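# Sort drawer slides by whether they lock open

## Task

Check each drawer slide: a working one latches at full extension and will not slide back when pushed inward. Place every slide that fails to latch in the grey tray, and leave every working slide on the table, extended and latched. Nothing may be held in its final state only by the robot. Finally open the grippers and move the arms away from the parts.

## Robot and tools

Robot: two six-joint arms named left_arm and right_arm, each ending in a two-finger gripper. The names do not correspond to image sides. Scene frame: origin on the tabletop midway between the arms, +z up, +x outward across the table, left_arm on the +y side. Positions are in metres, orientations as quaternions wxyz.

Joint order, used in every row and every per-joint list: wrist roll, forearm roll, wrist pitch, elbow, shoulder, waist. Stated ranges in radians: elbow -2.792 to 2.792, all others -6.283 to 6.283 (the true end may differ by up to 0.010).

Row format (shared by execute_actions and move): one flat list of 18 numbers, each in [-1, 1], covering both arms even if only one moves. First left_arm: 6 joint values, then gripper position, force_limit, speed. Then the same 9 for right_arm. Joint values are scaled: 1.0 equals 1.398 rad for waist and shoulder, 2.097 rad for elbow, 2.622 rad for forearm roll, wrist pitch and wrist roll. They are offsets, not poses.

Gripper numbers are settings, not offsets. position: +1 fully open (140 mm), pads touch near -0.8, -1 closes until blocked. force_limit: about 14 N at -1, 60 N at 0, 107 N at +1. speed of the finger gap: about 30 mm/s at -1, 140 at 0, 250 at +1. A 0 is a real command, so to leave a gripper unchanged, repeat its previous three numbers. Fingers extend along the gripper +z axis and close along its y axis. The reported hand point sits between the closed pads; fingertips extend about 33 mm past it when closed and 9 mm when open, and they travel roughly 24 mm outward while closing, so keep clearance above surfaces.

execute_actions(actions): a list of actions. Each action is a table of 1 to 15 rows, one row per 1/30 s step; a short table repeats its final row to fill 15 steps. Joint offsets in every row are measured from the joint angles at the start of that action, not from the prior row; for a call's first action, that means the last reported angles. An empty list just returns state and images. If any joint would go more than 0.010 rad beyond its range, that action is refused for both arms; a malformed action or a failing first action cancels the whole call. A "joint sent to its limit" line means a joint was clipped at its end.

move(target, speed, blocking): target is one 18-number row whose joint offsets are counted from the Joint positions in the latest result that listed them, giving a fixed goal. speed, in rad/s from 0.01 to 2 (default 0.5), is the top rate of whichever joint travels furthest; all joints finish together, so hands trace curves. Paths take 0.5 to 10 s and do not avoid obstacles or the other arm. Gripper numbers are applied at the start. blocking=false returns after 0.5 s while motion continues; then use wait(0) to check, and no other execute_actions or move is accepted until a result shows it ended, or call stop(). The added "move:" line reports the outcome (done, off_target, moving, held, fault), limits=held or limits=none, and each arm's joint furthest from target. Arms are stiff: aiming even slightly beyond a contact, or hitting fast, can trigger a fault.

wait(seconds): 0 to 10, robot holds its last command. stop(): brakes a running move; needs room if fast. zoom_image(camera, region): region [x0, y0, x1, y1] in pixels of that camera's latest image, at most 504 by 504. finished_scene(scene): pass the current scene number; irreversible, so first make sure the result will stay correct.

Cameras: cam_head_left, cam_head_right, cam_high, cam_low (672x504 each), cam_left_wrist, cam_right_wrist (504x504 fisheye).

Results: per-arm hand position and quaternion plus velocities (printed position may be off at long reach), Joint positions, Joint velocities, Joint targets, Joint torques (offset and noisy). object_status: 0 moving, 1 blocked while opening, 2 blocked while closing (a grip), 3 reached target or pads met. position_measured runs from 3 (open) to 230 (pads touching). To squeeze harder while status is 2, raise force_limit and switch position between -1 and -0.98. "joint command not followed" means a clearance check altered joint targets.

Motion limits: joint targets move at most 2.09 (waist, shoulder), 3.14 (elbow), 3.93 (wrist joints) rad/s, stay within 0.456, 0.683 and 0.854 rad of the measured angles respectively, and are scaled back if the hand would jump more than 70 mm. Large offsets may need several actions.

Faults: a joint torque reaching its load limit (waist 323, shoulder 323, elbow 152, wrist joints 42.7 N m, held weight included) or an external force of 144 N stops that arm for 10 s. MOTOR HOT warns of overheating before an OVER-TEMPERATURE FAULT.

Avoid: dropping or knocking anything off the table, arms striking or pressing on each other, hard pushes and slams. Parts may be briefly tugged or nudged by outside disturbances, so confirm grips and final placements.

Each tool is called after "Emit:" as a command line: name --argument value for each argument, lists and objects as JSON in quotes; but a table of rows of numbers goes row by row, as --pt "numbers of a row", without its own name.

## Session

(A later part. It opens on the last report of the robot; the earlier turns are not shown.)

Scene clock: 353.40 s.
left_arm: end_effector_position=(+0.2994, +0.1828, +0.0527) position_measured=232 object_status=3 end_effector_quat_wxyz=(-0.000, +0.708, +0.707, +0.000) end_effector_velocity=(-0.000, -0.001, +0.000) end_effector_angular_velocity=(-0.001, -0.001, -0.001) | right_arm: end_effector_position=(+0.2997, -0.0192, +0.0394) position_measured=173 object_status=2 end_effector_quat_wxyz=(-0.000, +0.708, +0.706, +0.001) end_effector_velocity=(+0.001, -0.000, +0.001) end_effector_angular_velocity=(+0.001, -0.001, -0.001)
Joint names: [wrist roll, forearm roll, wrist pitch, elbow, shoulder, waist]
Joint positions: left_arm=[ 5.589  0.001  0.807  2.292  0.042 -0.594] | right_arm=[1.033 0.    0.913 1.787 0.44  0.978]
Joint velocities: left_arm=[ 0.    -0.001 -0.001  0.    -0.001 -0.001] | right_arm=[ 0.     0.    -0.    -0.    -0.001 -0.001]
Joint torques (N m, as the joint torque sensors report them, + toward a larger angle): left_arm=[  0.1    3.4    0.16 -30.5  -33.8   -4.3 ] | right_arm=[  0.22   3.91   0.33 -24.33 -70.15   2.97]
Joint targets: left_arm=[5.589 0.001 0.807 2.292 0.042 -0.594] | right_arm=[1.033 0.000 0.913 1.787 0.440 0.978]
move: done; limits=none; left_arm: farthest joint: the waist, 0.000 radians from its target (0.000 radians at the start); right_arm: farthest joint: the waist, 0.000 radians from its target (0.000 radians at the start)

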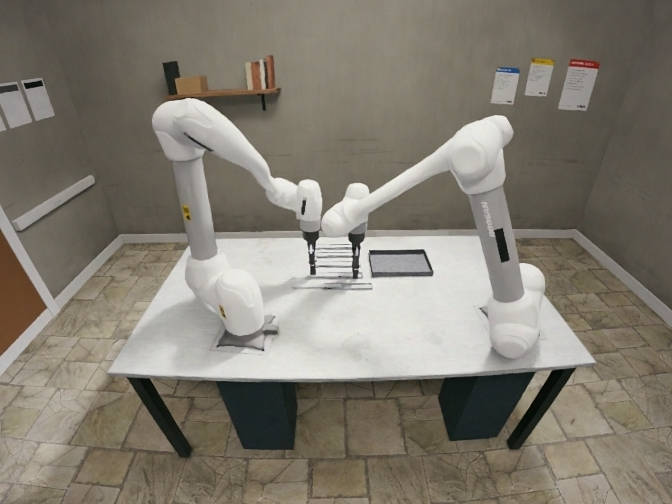

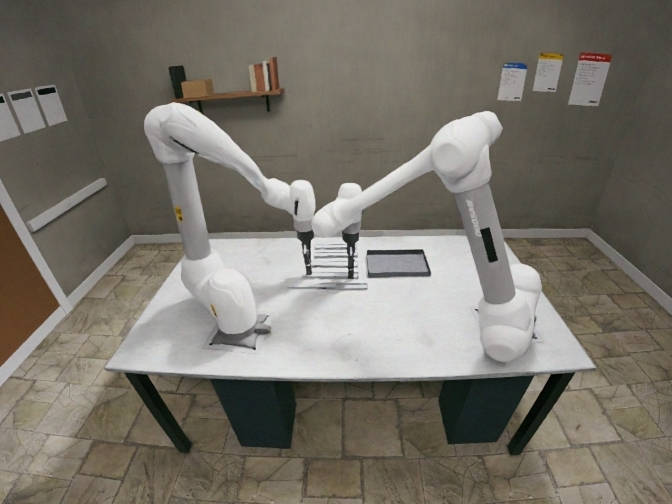

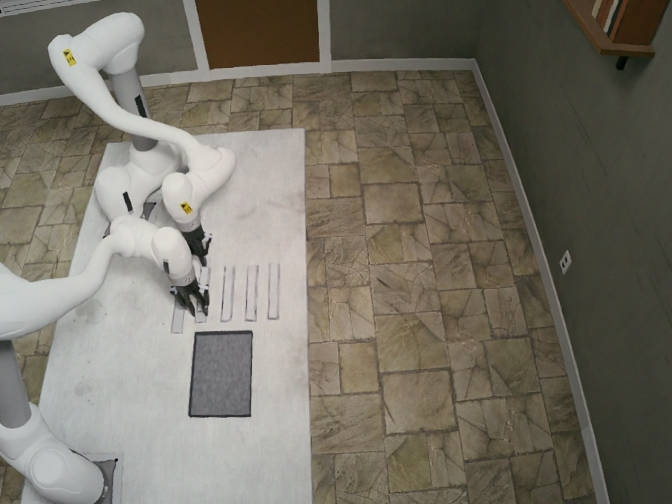

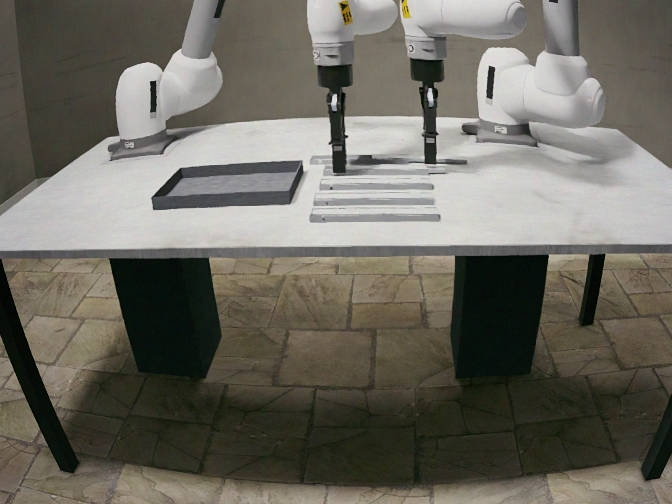

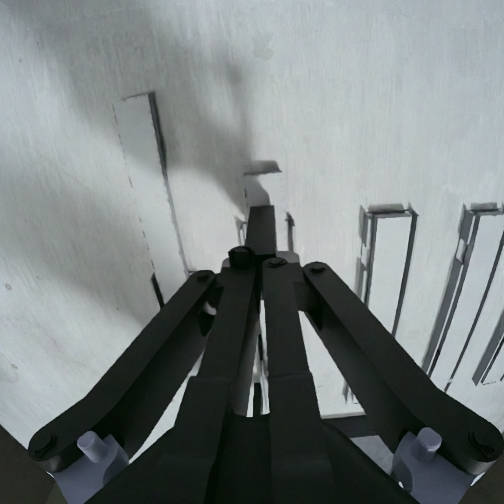

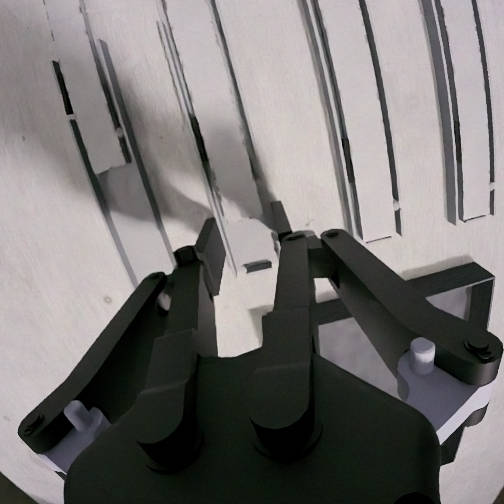

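Emit:
move --target '[0.0154,0,0,0.0097,-0.0137,0.0289,-0.25,-0.4,0,0,0,0,0,0,0,-1,-0.4,0]' --speed 0.1

Emit:
move --target '[0,0,-0.012,0.006,0.0139,0,-0.25,-0.4,0,0,0,0,0,0,0,-1,-0.4,0]' --speed 0.06

Emit:
execute_actions --actions '[[[0,0,0,0,0,0,-1,-0.4,0,0,0,0,0,0,0,-1,-0.4,0]],[[0,0,0,0,0,0,-1,-0.4,0,0,0,0,0,0,0,-1,-0.4,0]]]'

Scene clock: 373.00 s.
left_arm: end_effector_position=(+0.2991, +0.2049, +0.0527) position_measured=160 object_status=3 end_effector_quat_wxyz=(-0.001, +0.708, +0.707, +0.000) end_effector_velocity=(-0.000, +0.000, +0.000) end_effector_angular_velocity=(+0.001, +0.001, -0.000) | right_arm: end_effector_position=(+0.2997, -0.0192, +0.0394) position_measured=173 object_status=2 end_effector_quat_wxyz=(-0.000, +0.708, +0.706, +0.001) end_effector_velocity=(+0.000, -0.001, -0.001) end_effector_angular_velocity=(-0.001, +0.001, -0.001)
Joint names: [wrist roll, forearm roll, wrist pitch, elbow, shoulder, waist]
Joint positions: left_arm=[ 5.629  0.001  0.807  2.313  0.023 -0.554] | right_arm=[1.033 0.    0.913 1.787 0.44  0.978]
Joint velocities: left_arm=[ 0.    -0.     0.001 -0.001  0.001  0.   ] | right_arm=[ 0.     0.    -0.     0.001  0.    -0.001]
Joint torques (N m, as the joint torque sensors report them, + toward a larger angle): left_arm=[  0.01   3.22   0.19 -30.86 -33.35  -5.65] | right_arm=[  0.25   3.43   0.26 -24.31 -69.34   2.98]
Joint targets: left_arm=[5.629 0.001 0.807 2.313 0.023 -0.554] | right_arm=[1.033 0.000 0.913 1.787 0.440 0.978]
move: done; limits=none; left_arm: farthest joint: the waist, 0.000 radians from its target (0.041 radians at the start); right_arm: farthest joint: the waist, 0.000 radians from its target (0.000 radians at the start)

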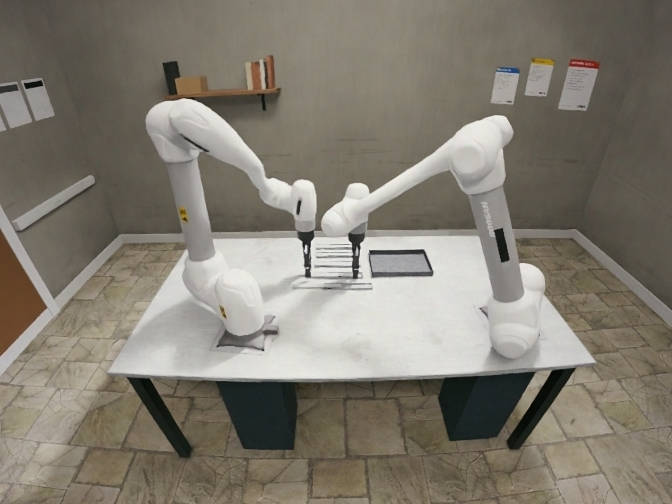

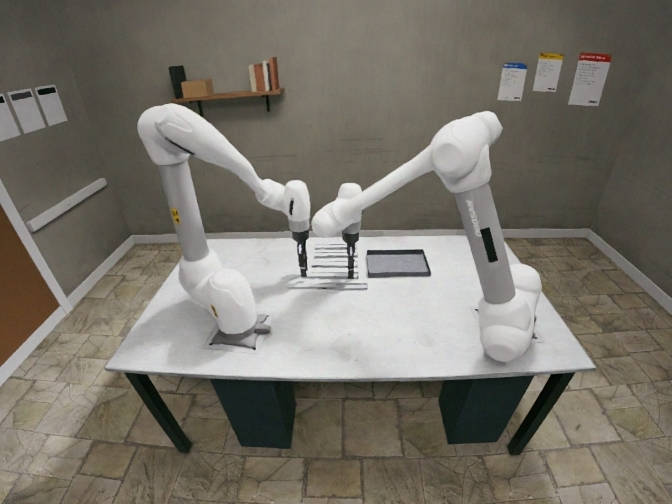

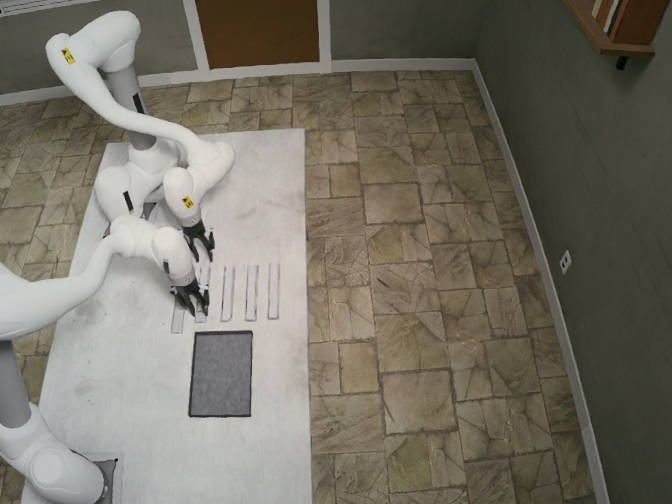

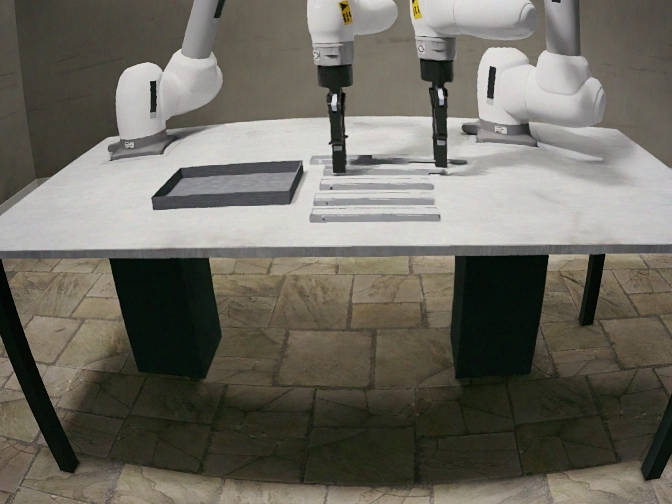

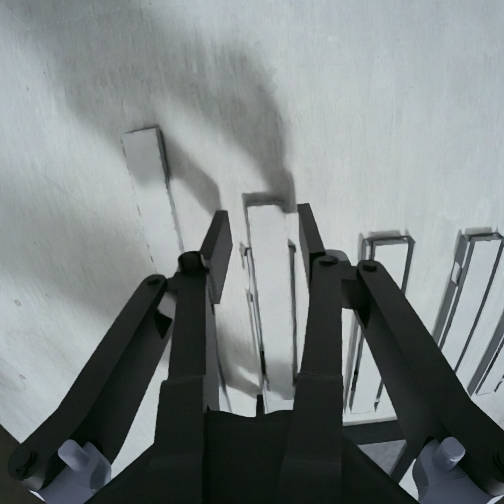

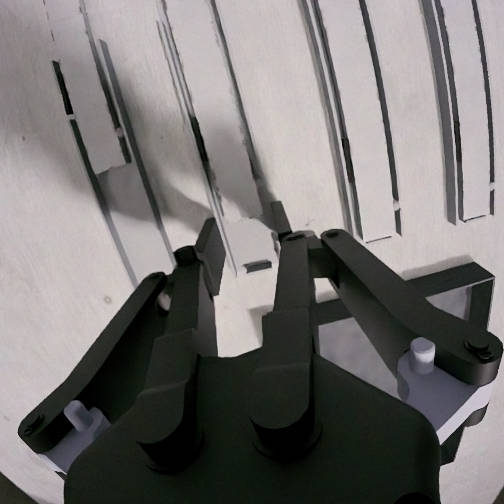

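Scene clock: 373.80 s.
left_arm: end_effector_position=(+0.2985, +0.2054, +0.0396) position_measured=160 object_status=3 end_effector_quat_wxyz=(-0.001, +0.708, +0.707, +0.000) end_effector_velocity=(-0.000, +0.000, -0.000) end_effector_angular_velocity=(+0.001, +0.000, -0.000) | right_arm: end_effector_position=(+0.2997, -0.0192, +0.0394) position_measured=173 object_status=2 end_effector_quat_wxyz=(-0.000, +0.708, +0.706, +0.001) end_effector_velocity=(+0.000, +0.001, +0.002) end_effector_angular_velocity=(+0.002, -0.001, +0.000)
Joint names: [wrist roll, forearm roll, wrist pitch, elbow, shoulder, waist]
Joint positions: left_arm=[ 5.629  0.001  0.775  2.325  0.043 -0.554] | right_arm=[1.033 0.    0.913 1.787 0.44  0.978]
Joint velocities: left_arm=[-0.     0.    -0.     0.     0.001 -0.   ] | right_arm=[-0.    -0.     0.    -0.001 -0.002  0.   ]
Joint torques (N m, as the joint torque sensors report them, + toward a larger angle): left_arm=[ -0.07   2.98  -0.08 -29.51 -32.55  -5.13] | right_arm=[  0.17   3.75   0.25 -24.08 -69.51   3.49]
Joint targets: left_arm=[5.629 0.001 0.775 2.325 0.043 -0.554] | right_arm=[1.033 0.000 0.913 1.787 0.440 0.978]
move: done; limits=none; left_arm: farthest joint: the waist, 0.000 radians from its target (0.000 radians at the start); right_arm: farthest joint: the waist, 0.000 radians from its target (0.000 radians at the start)

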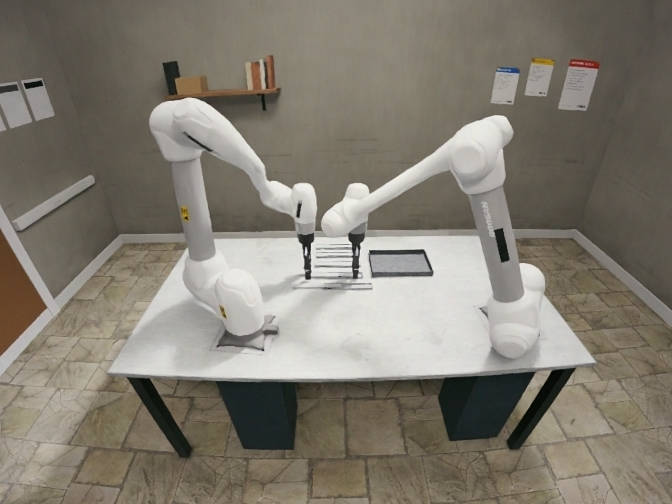

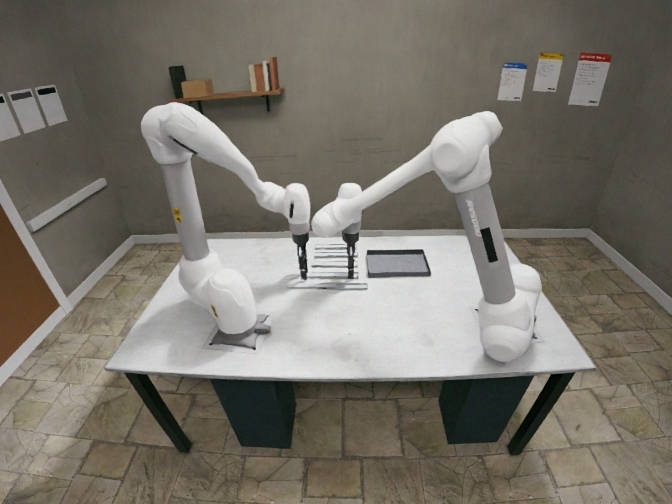

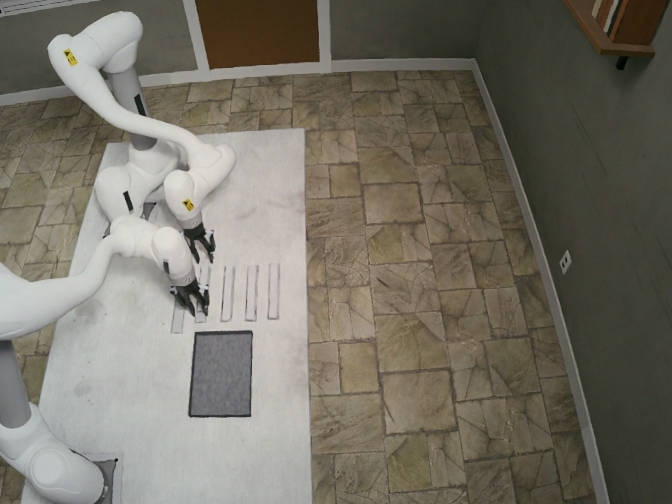

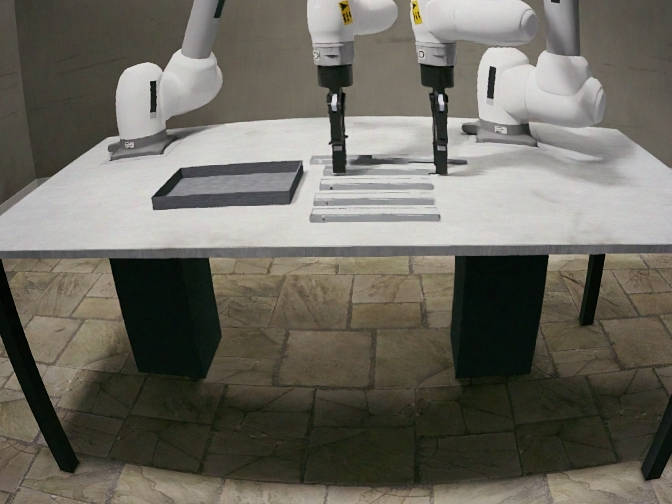

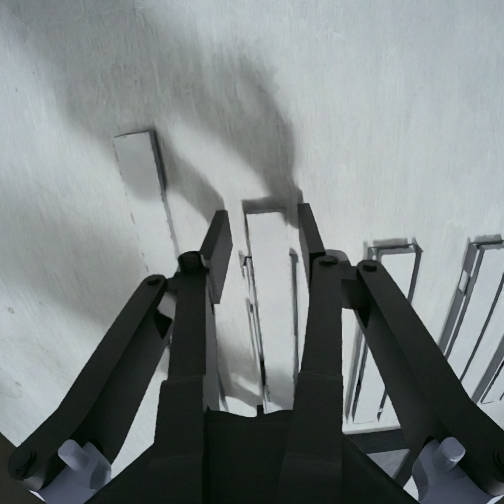

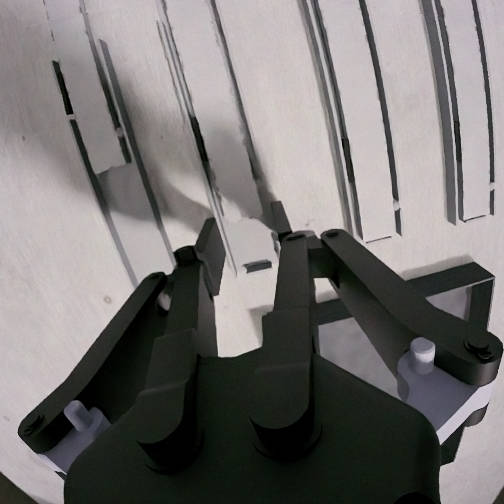

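Scene clock: 374.80 s.
left_arm: end_effector_position=(+0.2985, +0.2054, +0.0396) position_measured=194 object_status=2 end_effector_quat_wxyz=(-0.001, +0.708, +0.707, +0.000) end_effector_velocity=(+0.000, -0.001, -0.000) end_effector_angular_velocity=(-0.001, +0.000, +0.000) | right_arm: end_effector_position=(+0.2997, -0.0192, +0.0394) position_measured=173 object_status=2 end_effector_quat_wxyz=(-0.000, +0.708, +0.706, +0.001) end_effector_velocity=(-0.000, +0.000, -0.000) end_effector_angular_velocity=(-0.000, +0.000, -0.000)
Joint names: [wrist roll, forearm roll, wrist pitch, elbow, shoulder, waist]
Joint positions: left_arm=[ 5.629  0.001  0.775  2.325  0.043 -0.554] | right_arm=[1.033 0.    0.913 1.787 0.44  0.978]
Joint velocities: left_arm=[ 0.    -0.002 -0.001 -0.     0.001 -0.001] | right_arm=[ 0.001  0.    -0.     0.     0.     0.   ]
Joint torques (N m, as the joint torque sensors report them, + toward a larger angle): left_arm=[  0.26   1.76   3.26 -15.13 -24.59  -7.88] | right_arm=[  1.15   3.75  -1.27 -26.27 -68.     0.69]
Joint targets: left_arm=[5.629 0.001 0.775 2.325 0.043 -0.554] | right_arm=[1.033 0.000 0.913 1.787 0.440 0.978]

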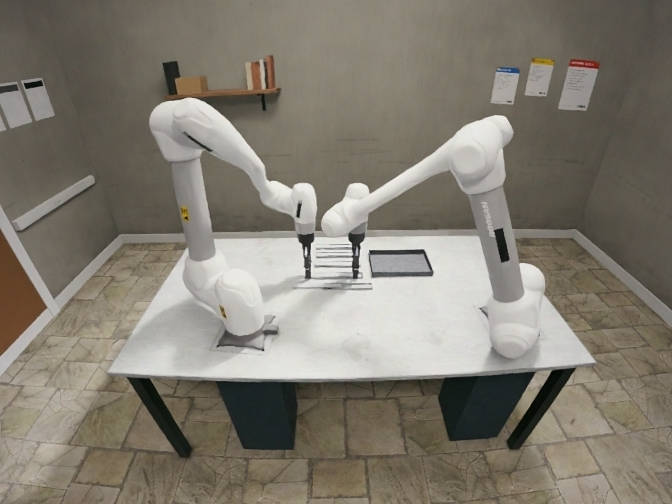

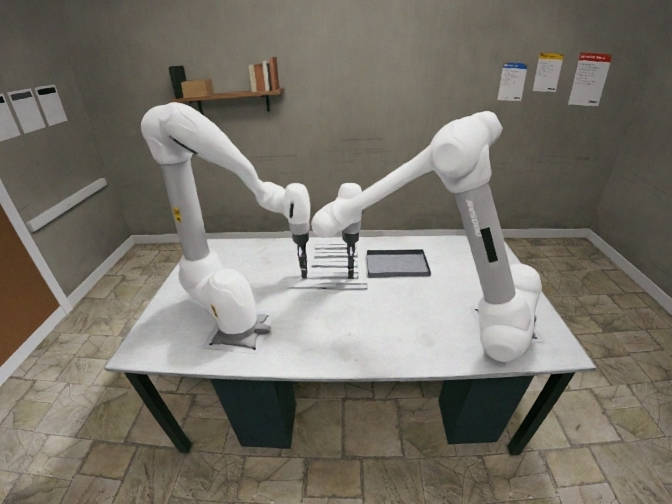

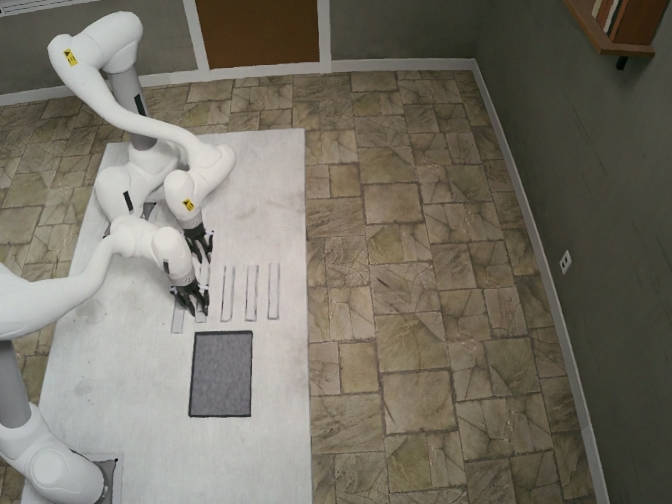

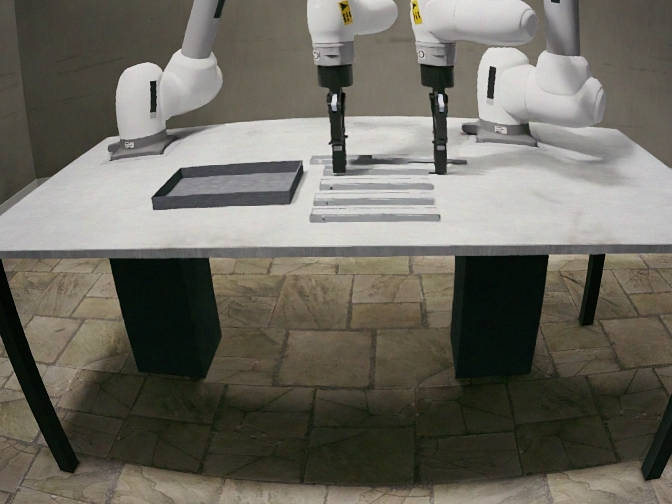

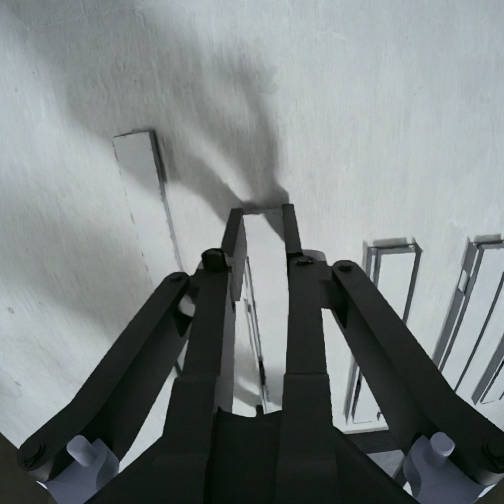

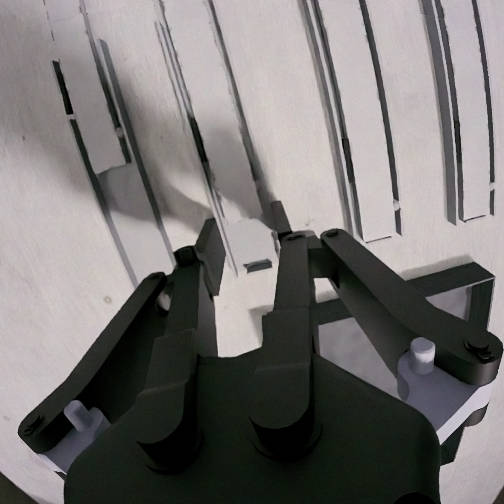

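Emit:
move --target '[0.0386,0,0.0008,0.0184,-0.0291,0.0725,-1,-0.4,0,0,0,0,0,0,0,-1,-0.4,0]' --speed 0.08

Scene clock: 388.07 s.
left_arm: end_effector_position=(+0.2988, +0.2549, +0.0409) position_measured=194 object_status=2 end_effector_quat_wxyz=(-0.001, +0.708, +0.707, +0.000) end_effector_velocity=(-0.001, +0.000, -0.001) end_effector_angular_velocity=(+0.001, +0.001, -0.000) | right_arm: end_effector_position=(+0.2997, -0.0192, +0.0394) position_measured=173 object_status=2 end_effector_quat_wxyz=(-0.000, +0.708, +0.706, +0.001) end_effector_velocity=(-0.000, +0.000, -0.000) end_effector_angular_velocity=(-0.000, +0.000, -0.000)
Joint names: [wrist roll, forearm roll, wrist pitch, elbow, shoulder, waist]
Joint positions: left_arm=[ 5.73   0.001  0.778  2.364  0.002 -0.453] | right_arm=[1.033 0.    0.913 1.787 0.44  0.978]
Joint velocities: left_arm=[-0.     0.    -0.     0.001  0.    -0.   ] | right_arm=[ 0.     0.     0.    -0.001  0.001  0.   ]
Joint torques (N m, as the joint torque sensors report them, + toward a larger angle): left_arm=[  0.43   2.63   2.17 -28.4  -30.06  -6.56] | right_arm=[  1.08   2.86  -2.22 -23.   -59.04  -1.11]
Joint targets: left_arm=[5.730 0.001 0.778 2.364 0.002 -0.453] | right_arm=[1.033 0.000 0.913 1.787 0.440 0.978]
move: done; limits=none; left_arm: farthest joint: the waist, 0.000 radians from its target (0.101 radians at the start); right_arm: farthest joint: the waist, 0.000 radians from its target (0.000 radians at the start)

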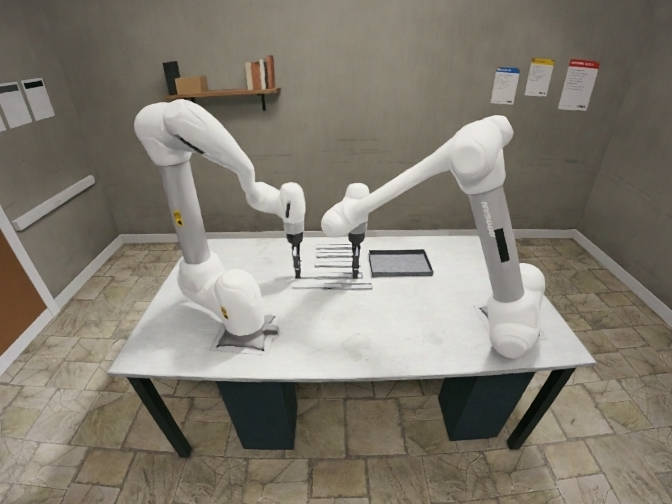

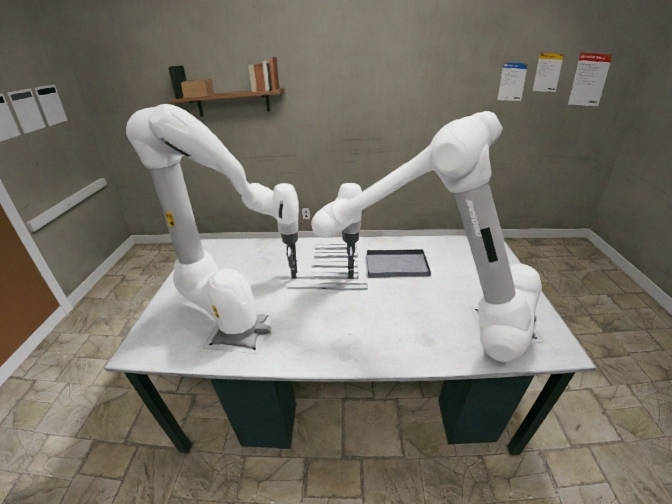

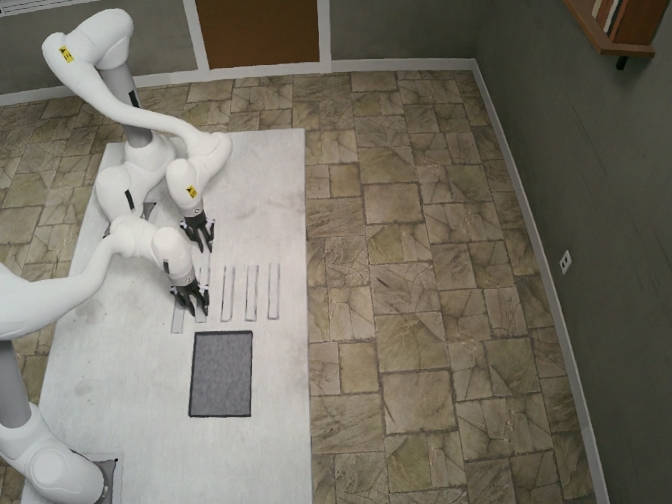

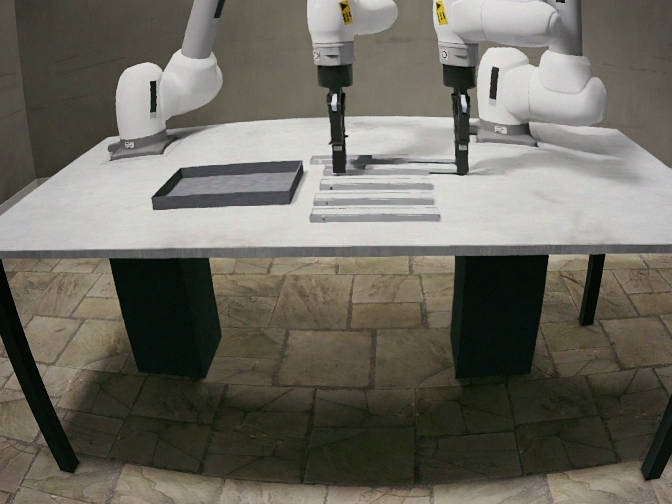

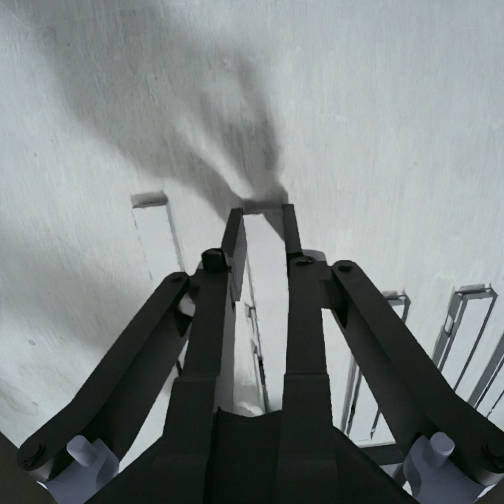

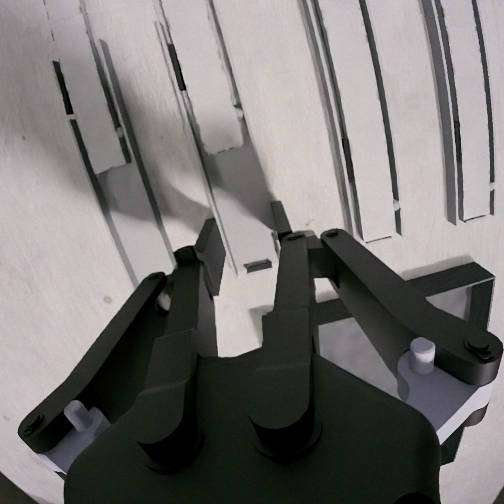

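Emit:
move --target '[0.0346,0,0,0.0126,-0.0193,0.065,-1,-0.4,0,0,0,0,0,0,0,-1,-0.4,0]' --speed 0.05

Scene clock: 407.60 s.
left_arm: end_effector_position=(+0.2988, +0.2949, +0.0410) position_measured=194 object_status=2 end_effector_quat_wxyz=(-0.001, +0.708, +0.707, +0.000) end_effector_velocity=(+0.001, -0.001, +0.000) end_effector_angular_velocity=(-0.001, -0.000, +0.001) | right_arm: end_effector_position=(+0.2997, -0.0192, +0.0394) position_measured=173 object_status=2 end_effector_quat_wxyz=(-0.000, +0.708, +0.706, +0.001) end_effector_velocity=(+0.000, -0.000, +0.000) end_effector_angular_velocity=(+0.000, -0.000, -0.000)
Joint names: [wrist roll, forearm roll, wrist pitch, elbow, shoulder, waist]
Joint positions: left_arm=[ 5.821  0.001  0.778  2.39  -0.025 -0.362] | right_arm=[1.033 0.    0.913 1.787 0.44  0.978]
Joint velocities: left_arm=[ 0.    -0.001 -0.    -0.002  0.001  0.   ] | right_arm=[-0.    -0.     0.     0.    -0.    -0.001]
Joint torques (N m, as the joint torque sensors report them, + toward a larger angle): left_arm=[ -0.05   2.95   1.8  -28.4  -28.24  -6.39] | right_arm=[  1.08   2.7   -1.71 -22.02 -61.28  -2.33]
Joint targets: left_arm=[5.821 0.001 0.778 2.390 -0.025 -0.362] | right_arm=[1.033 0.000 0.913 1.787 0.440 0.978]
move: done; limits=none; left_arm: farthest joint: the waist, 0.000 radians from its target (0.090 radians at the start); right_arm: farthest joint: the waist, 0.000 radians from its target (0.000 radians at the start)

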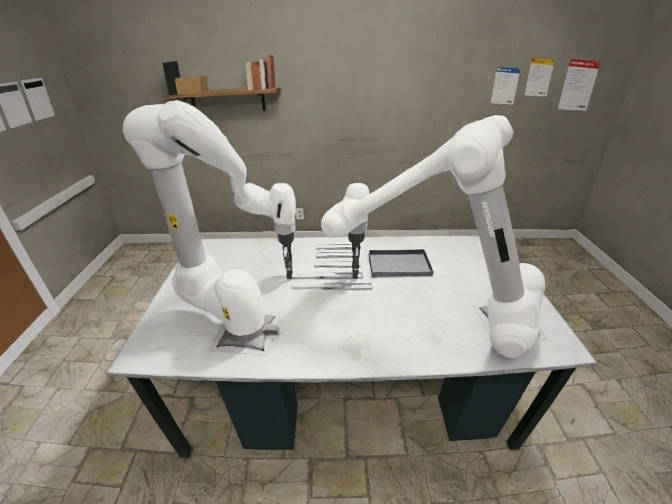

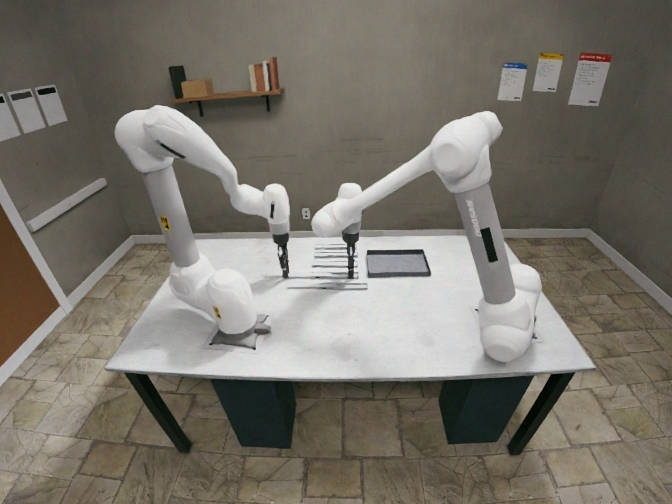

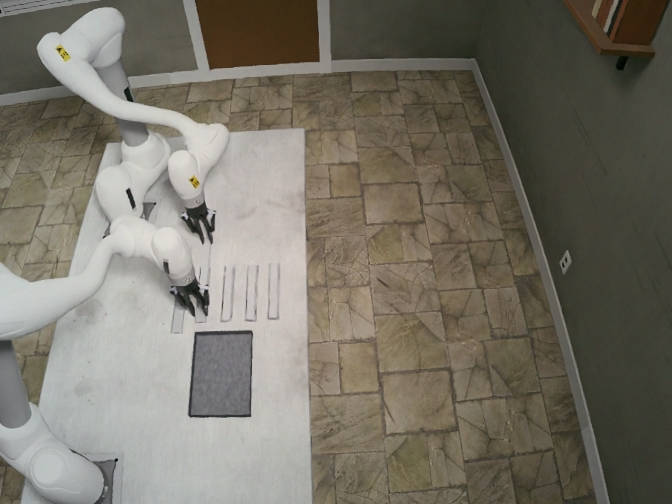

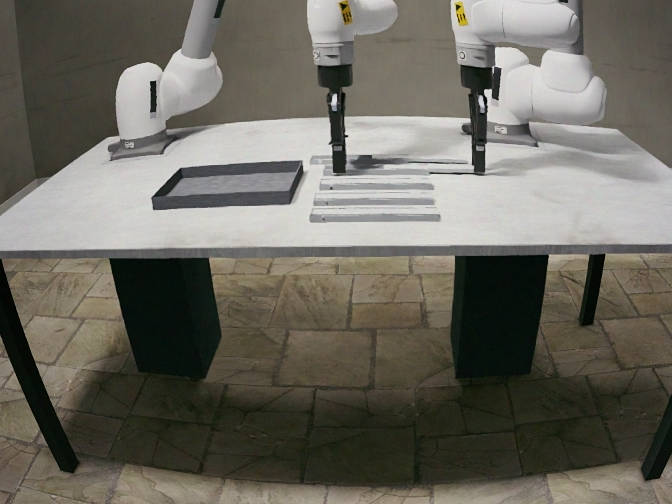

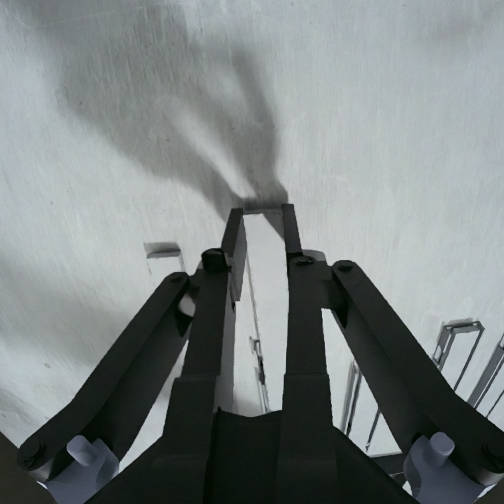

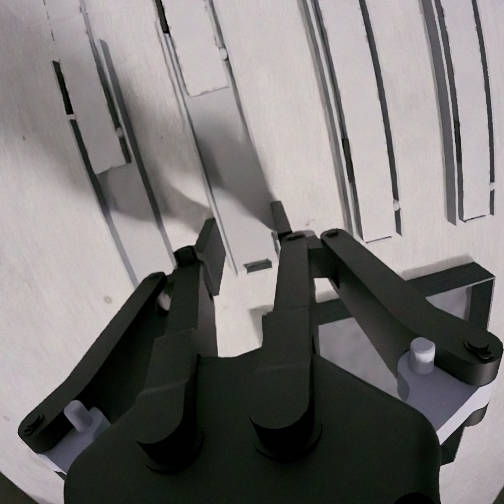

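Emit:
move --target '[0.018,0,0,0.005,-0.0085,0.0338,-1,-0.4,0,0,0,0,0,0,0,-1,-0.4,0]' --speed 0.03

Scene clock: 414.77 s.
left_arm: end_effector_position=(+0.2990, +0.3142, +0.0413) position_measured=194 object_status=2 end_effector_quat_wxyz=(-0.000, +0.708, +0.707, +0.000) end_effector_velocity=(-0.000, -0.001, +0.000) end_effector_angular_velocity=(-0.001, +0.000, +0.000) | right_arm: end_effector_position=(+0.2997, -0.0192, +0.0393) position_measured=173 object_status=2 end_effector_quat_wxyz=(-0.000, +0.708, +0.706, +0.001) end_effector_velocity=(+0.000, +0.000, +0.000) end_effector_angular_velocity=(+0.001, -0.000, -0.000)
Joint names: [wrist roll, forearm roll, wrist pitch, elbow, shoulder, waist]
Joint positions: left_arm=[ 5.868  0.001  0.778  2.401 -0.037 -0.315] | right_arm=[1.033 0.    0.913 1.787 0.441 0.978]
Joint velocities: left_arm=[-0.    -0.002  0.     0.    -0.001 -0.001] | right_arm=[-0.     0.001 -0.    -0.001 -0.    -0.   ]
Joint torques (N m, as the joint torque sensors report them, + toward a larger angle): left_arm=[ -0.19  17.4    9.27 -10.44 -22.75  18.02] | right_arm=[  0.05  -5.85  18.61   6.42 -73.99 -18.84]
Joint targets: left_arm=[5.868 0.001 0.778 2.401 -0.037 -0.315] | right_arm=[1.033 0.000 0.913 1.787 0.440 0.978]
move: done; limits=none; left_arm: farthest joint: the waist, 0.000 radians from its target (0.047 radians at the start); right_arm: farthest joint: the shoulder, 0.001 radians from its target (0.000 radians at the start)

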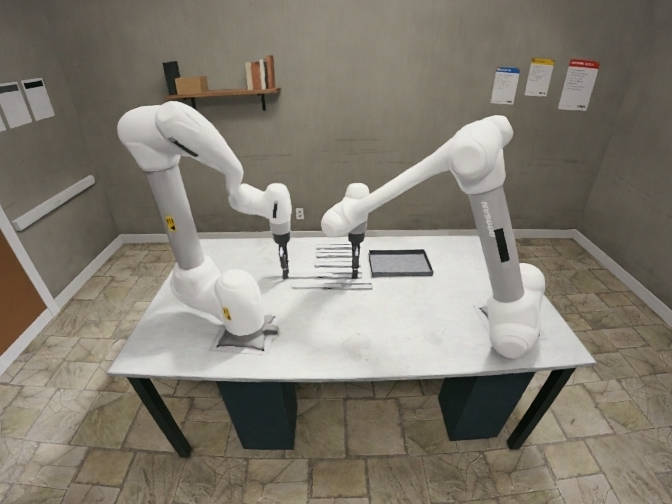

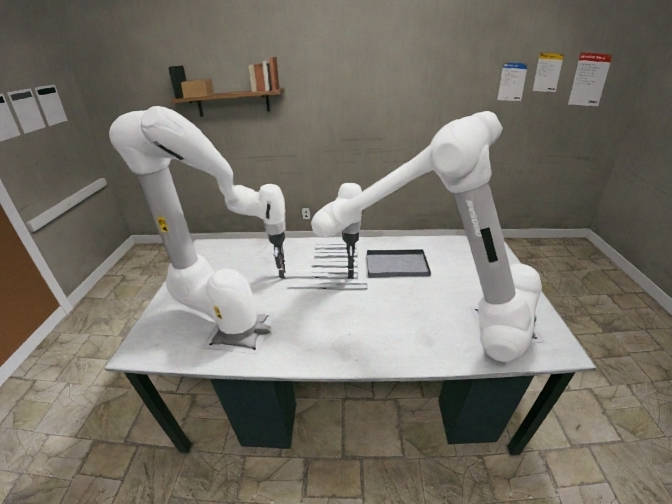

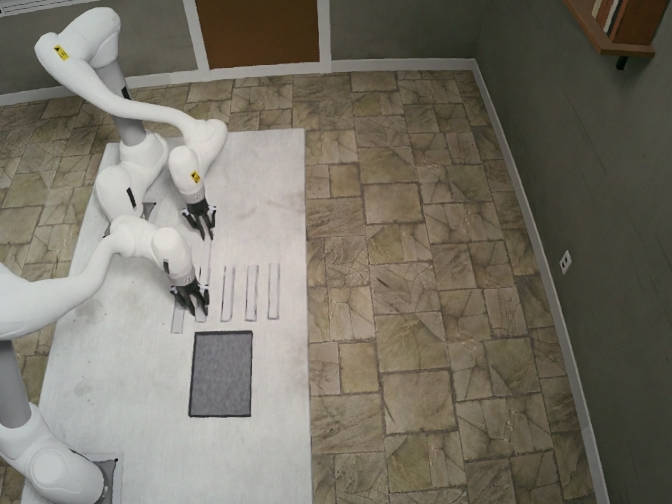

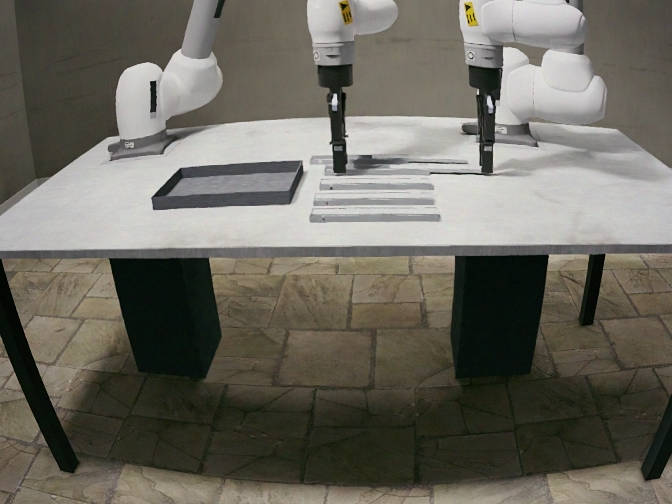

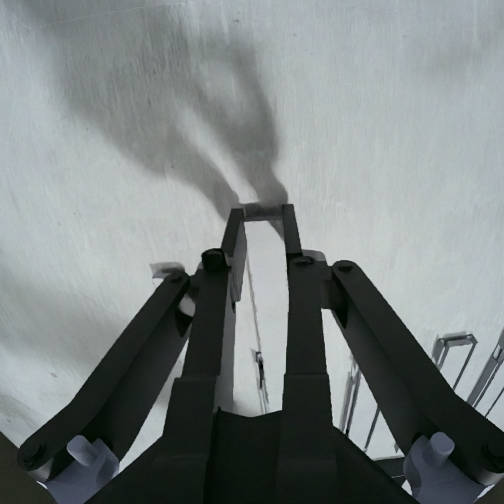

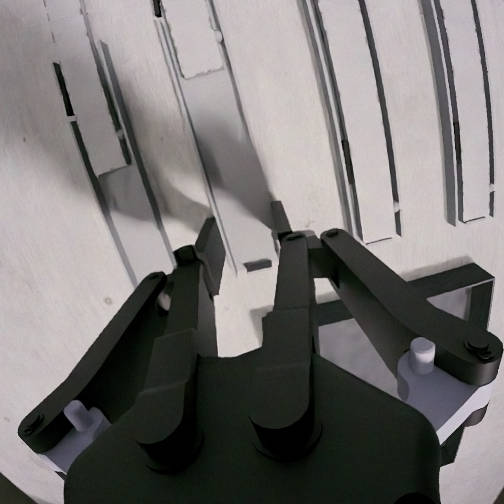

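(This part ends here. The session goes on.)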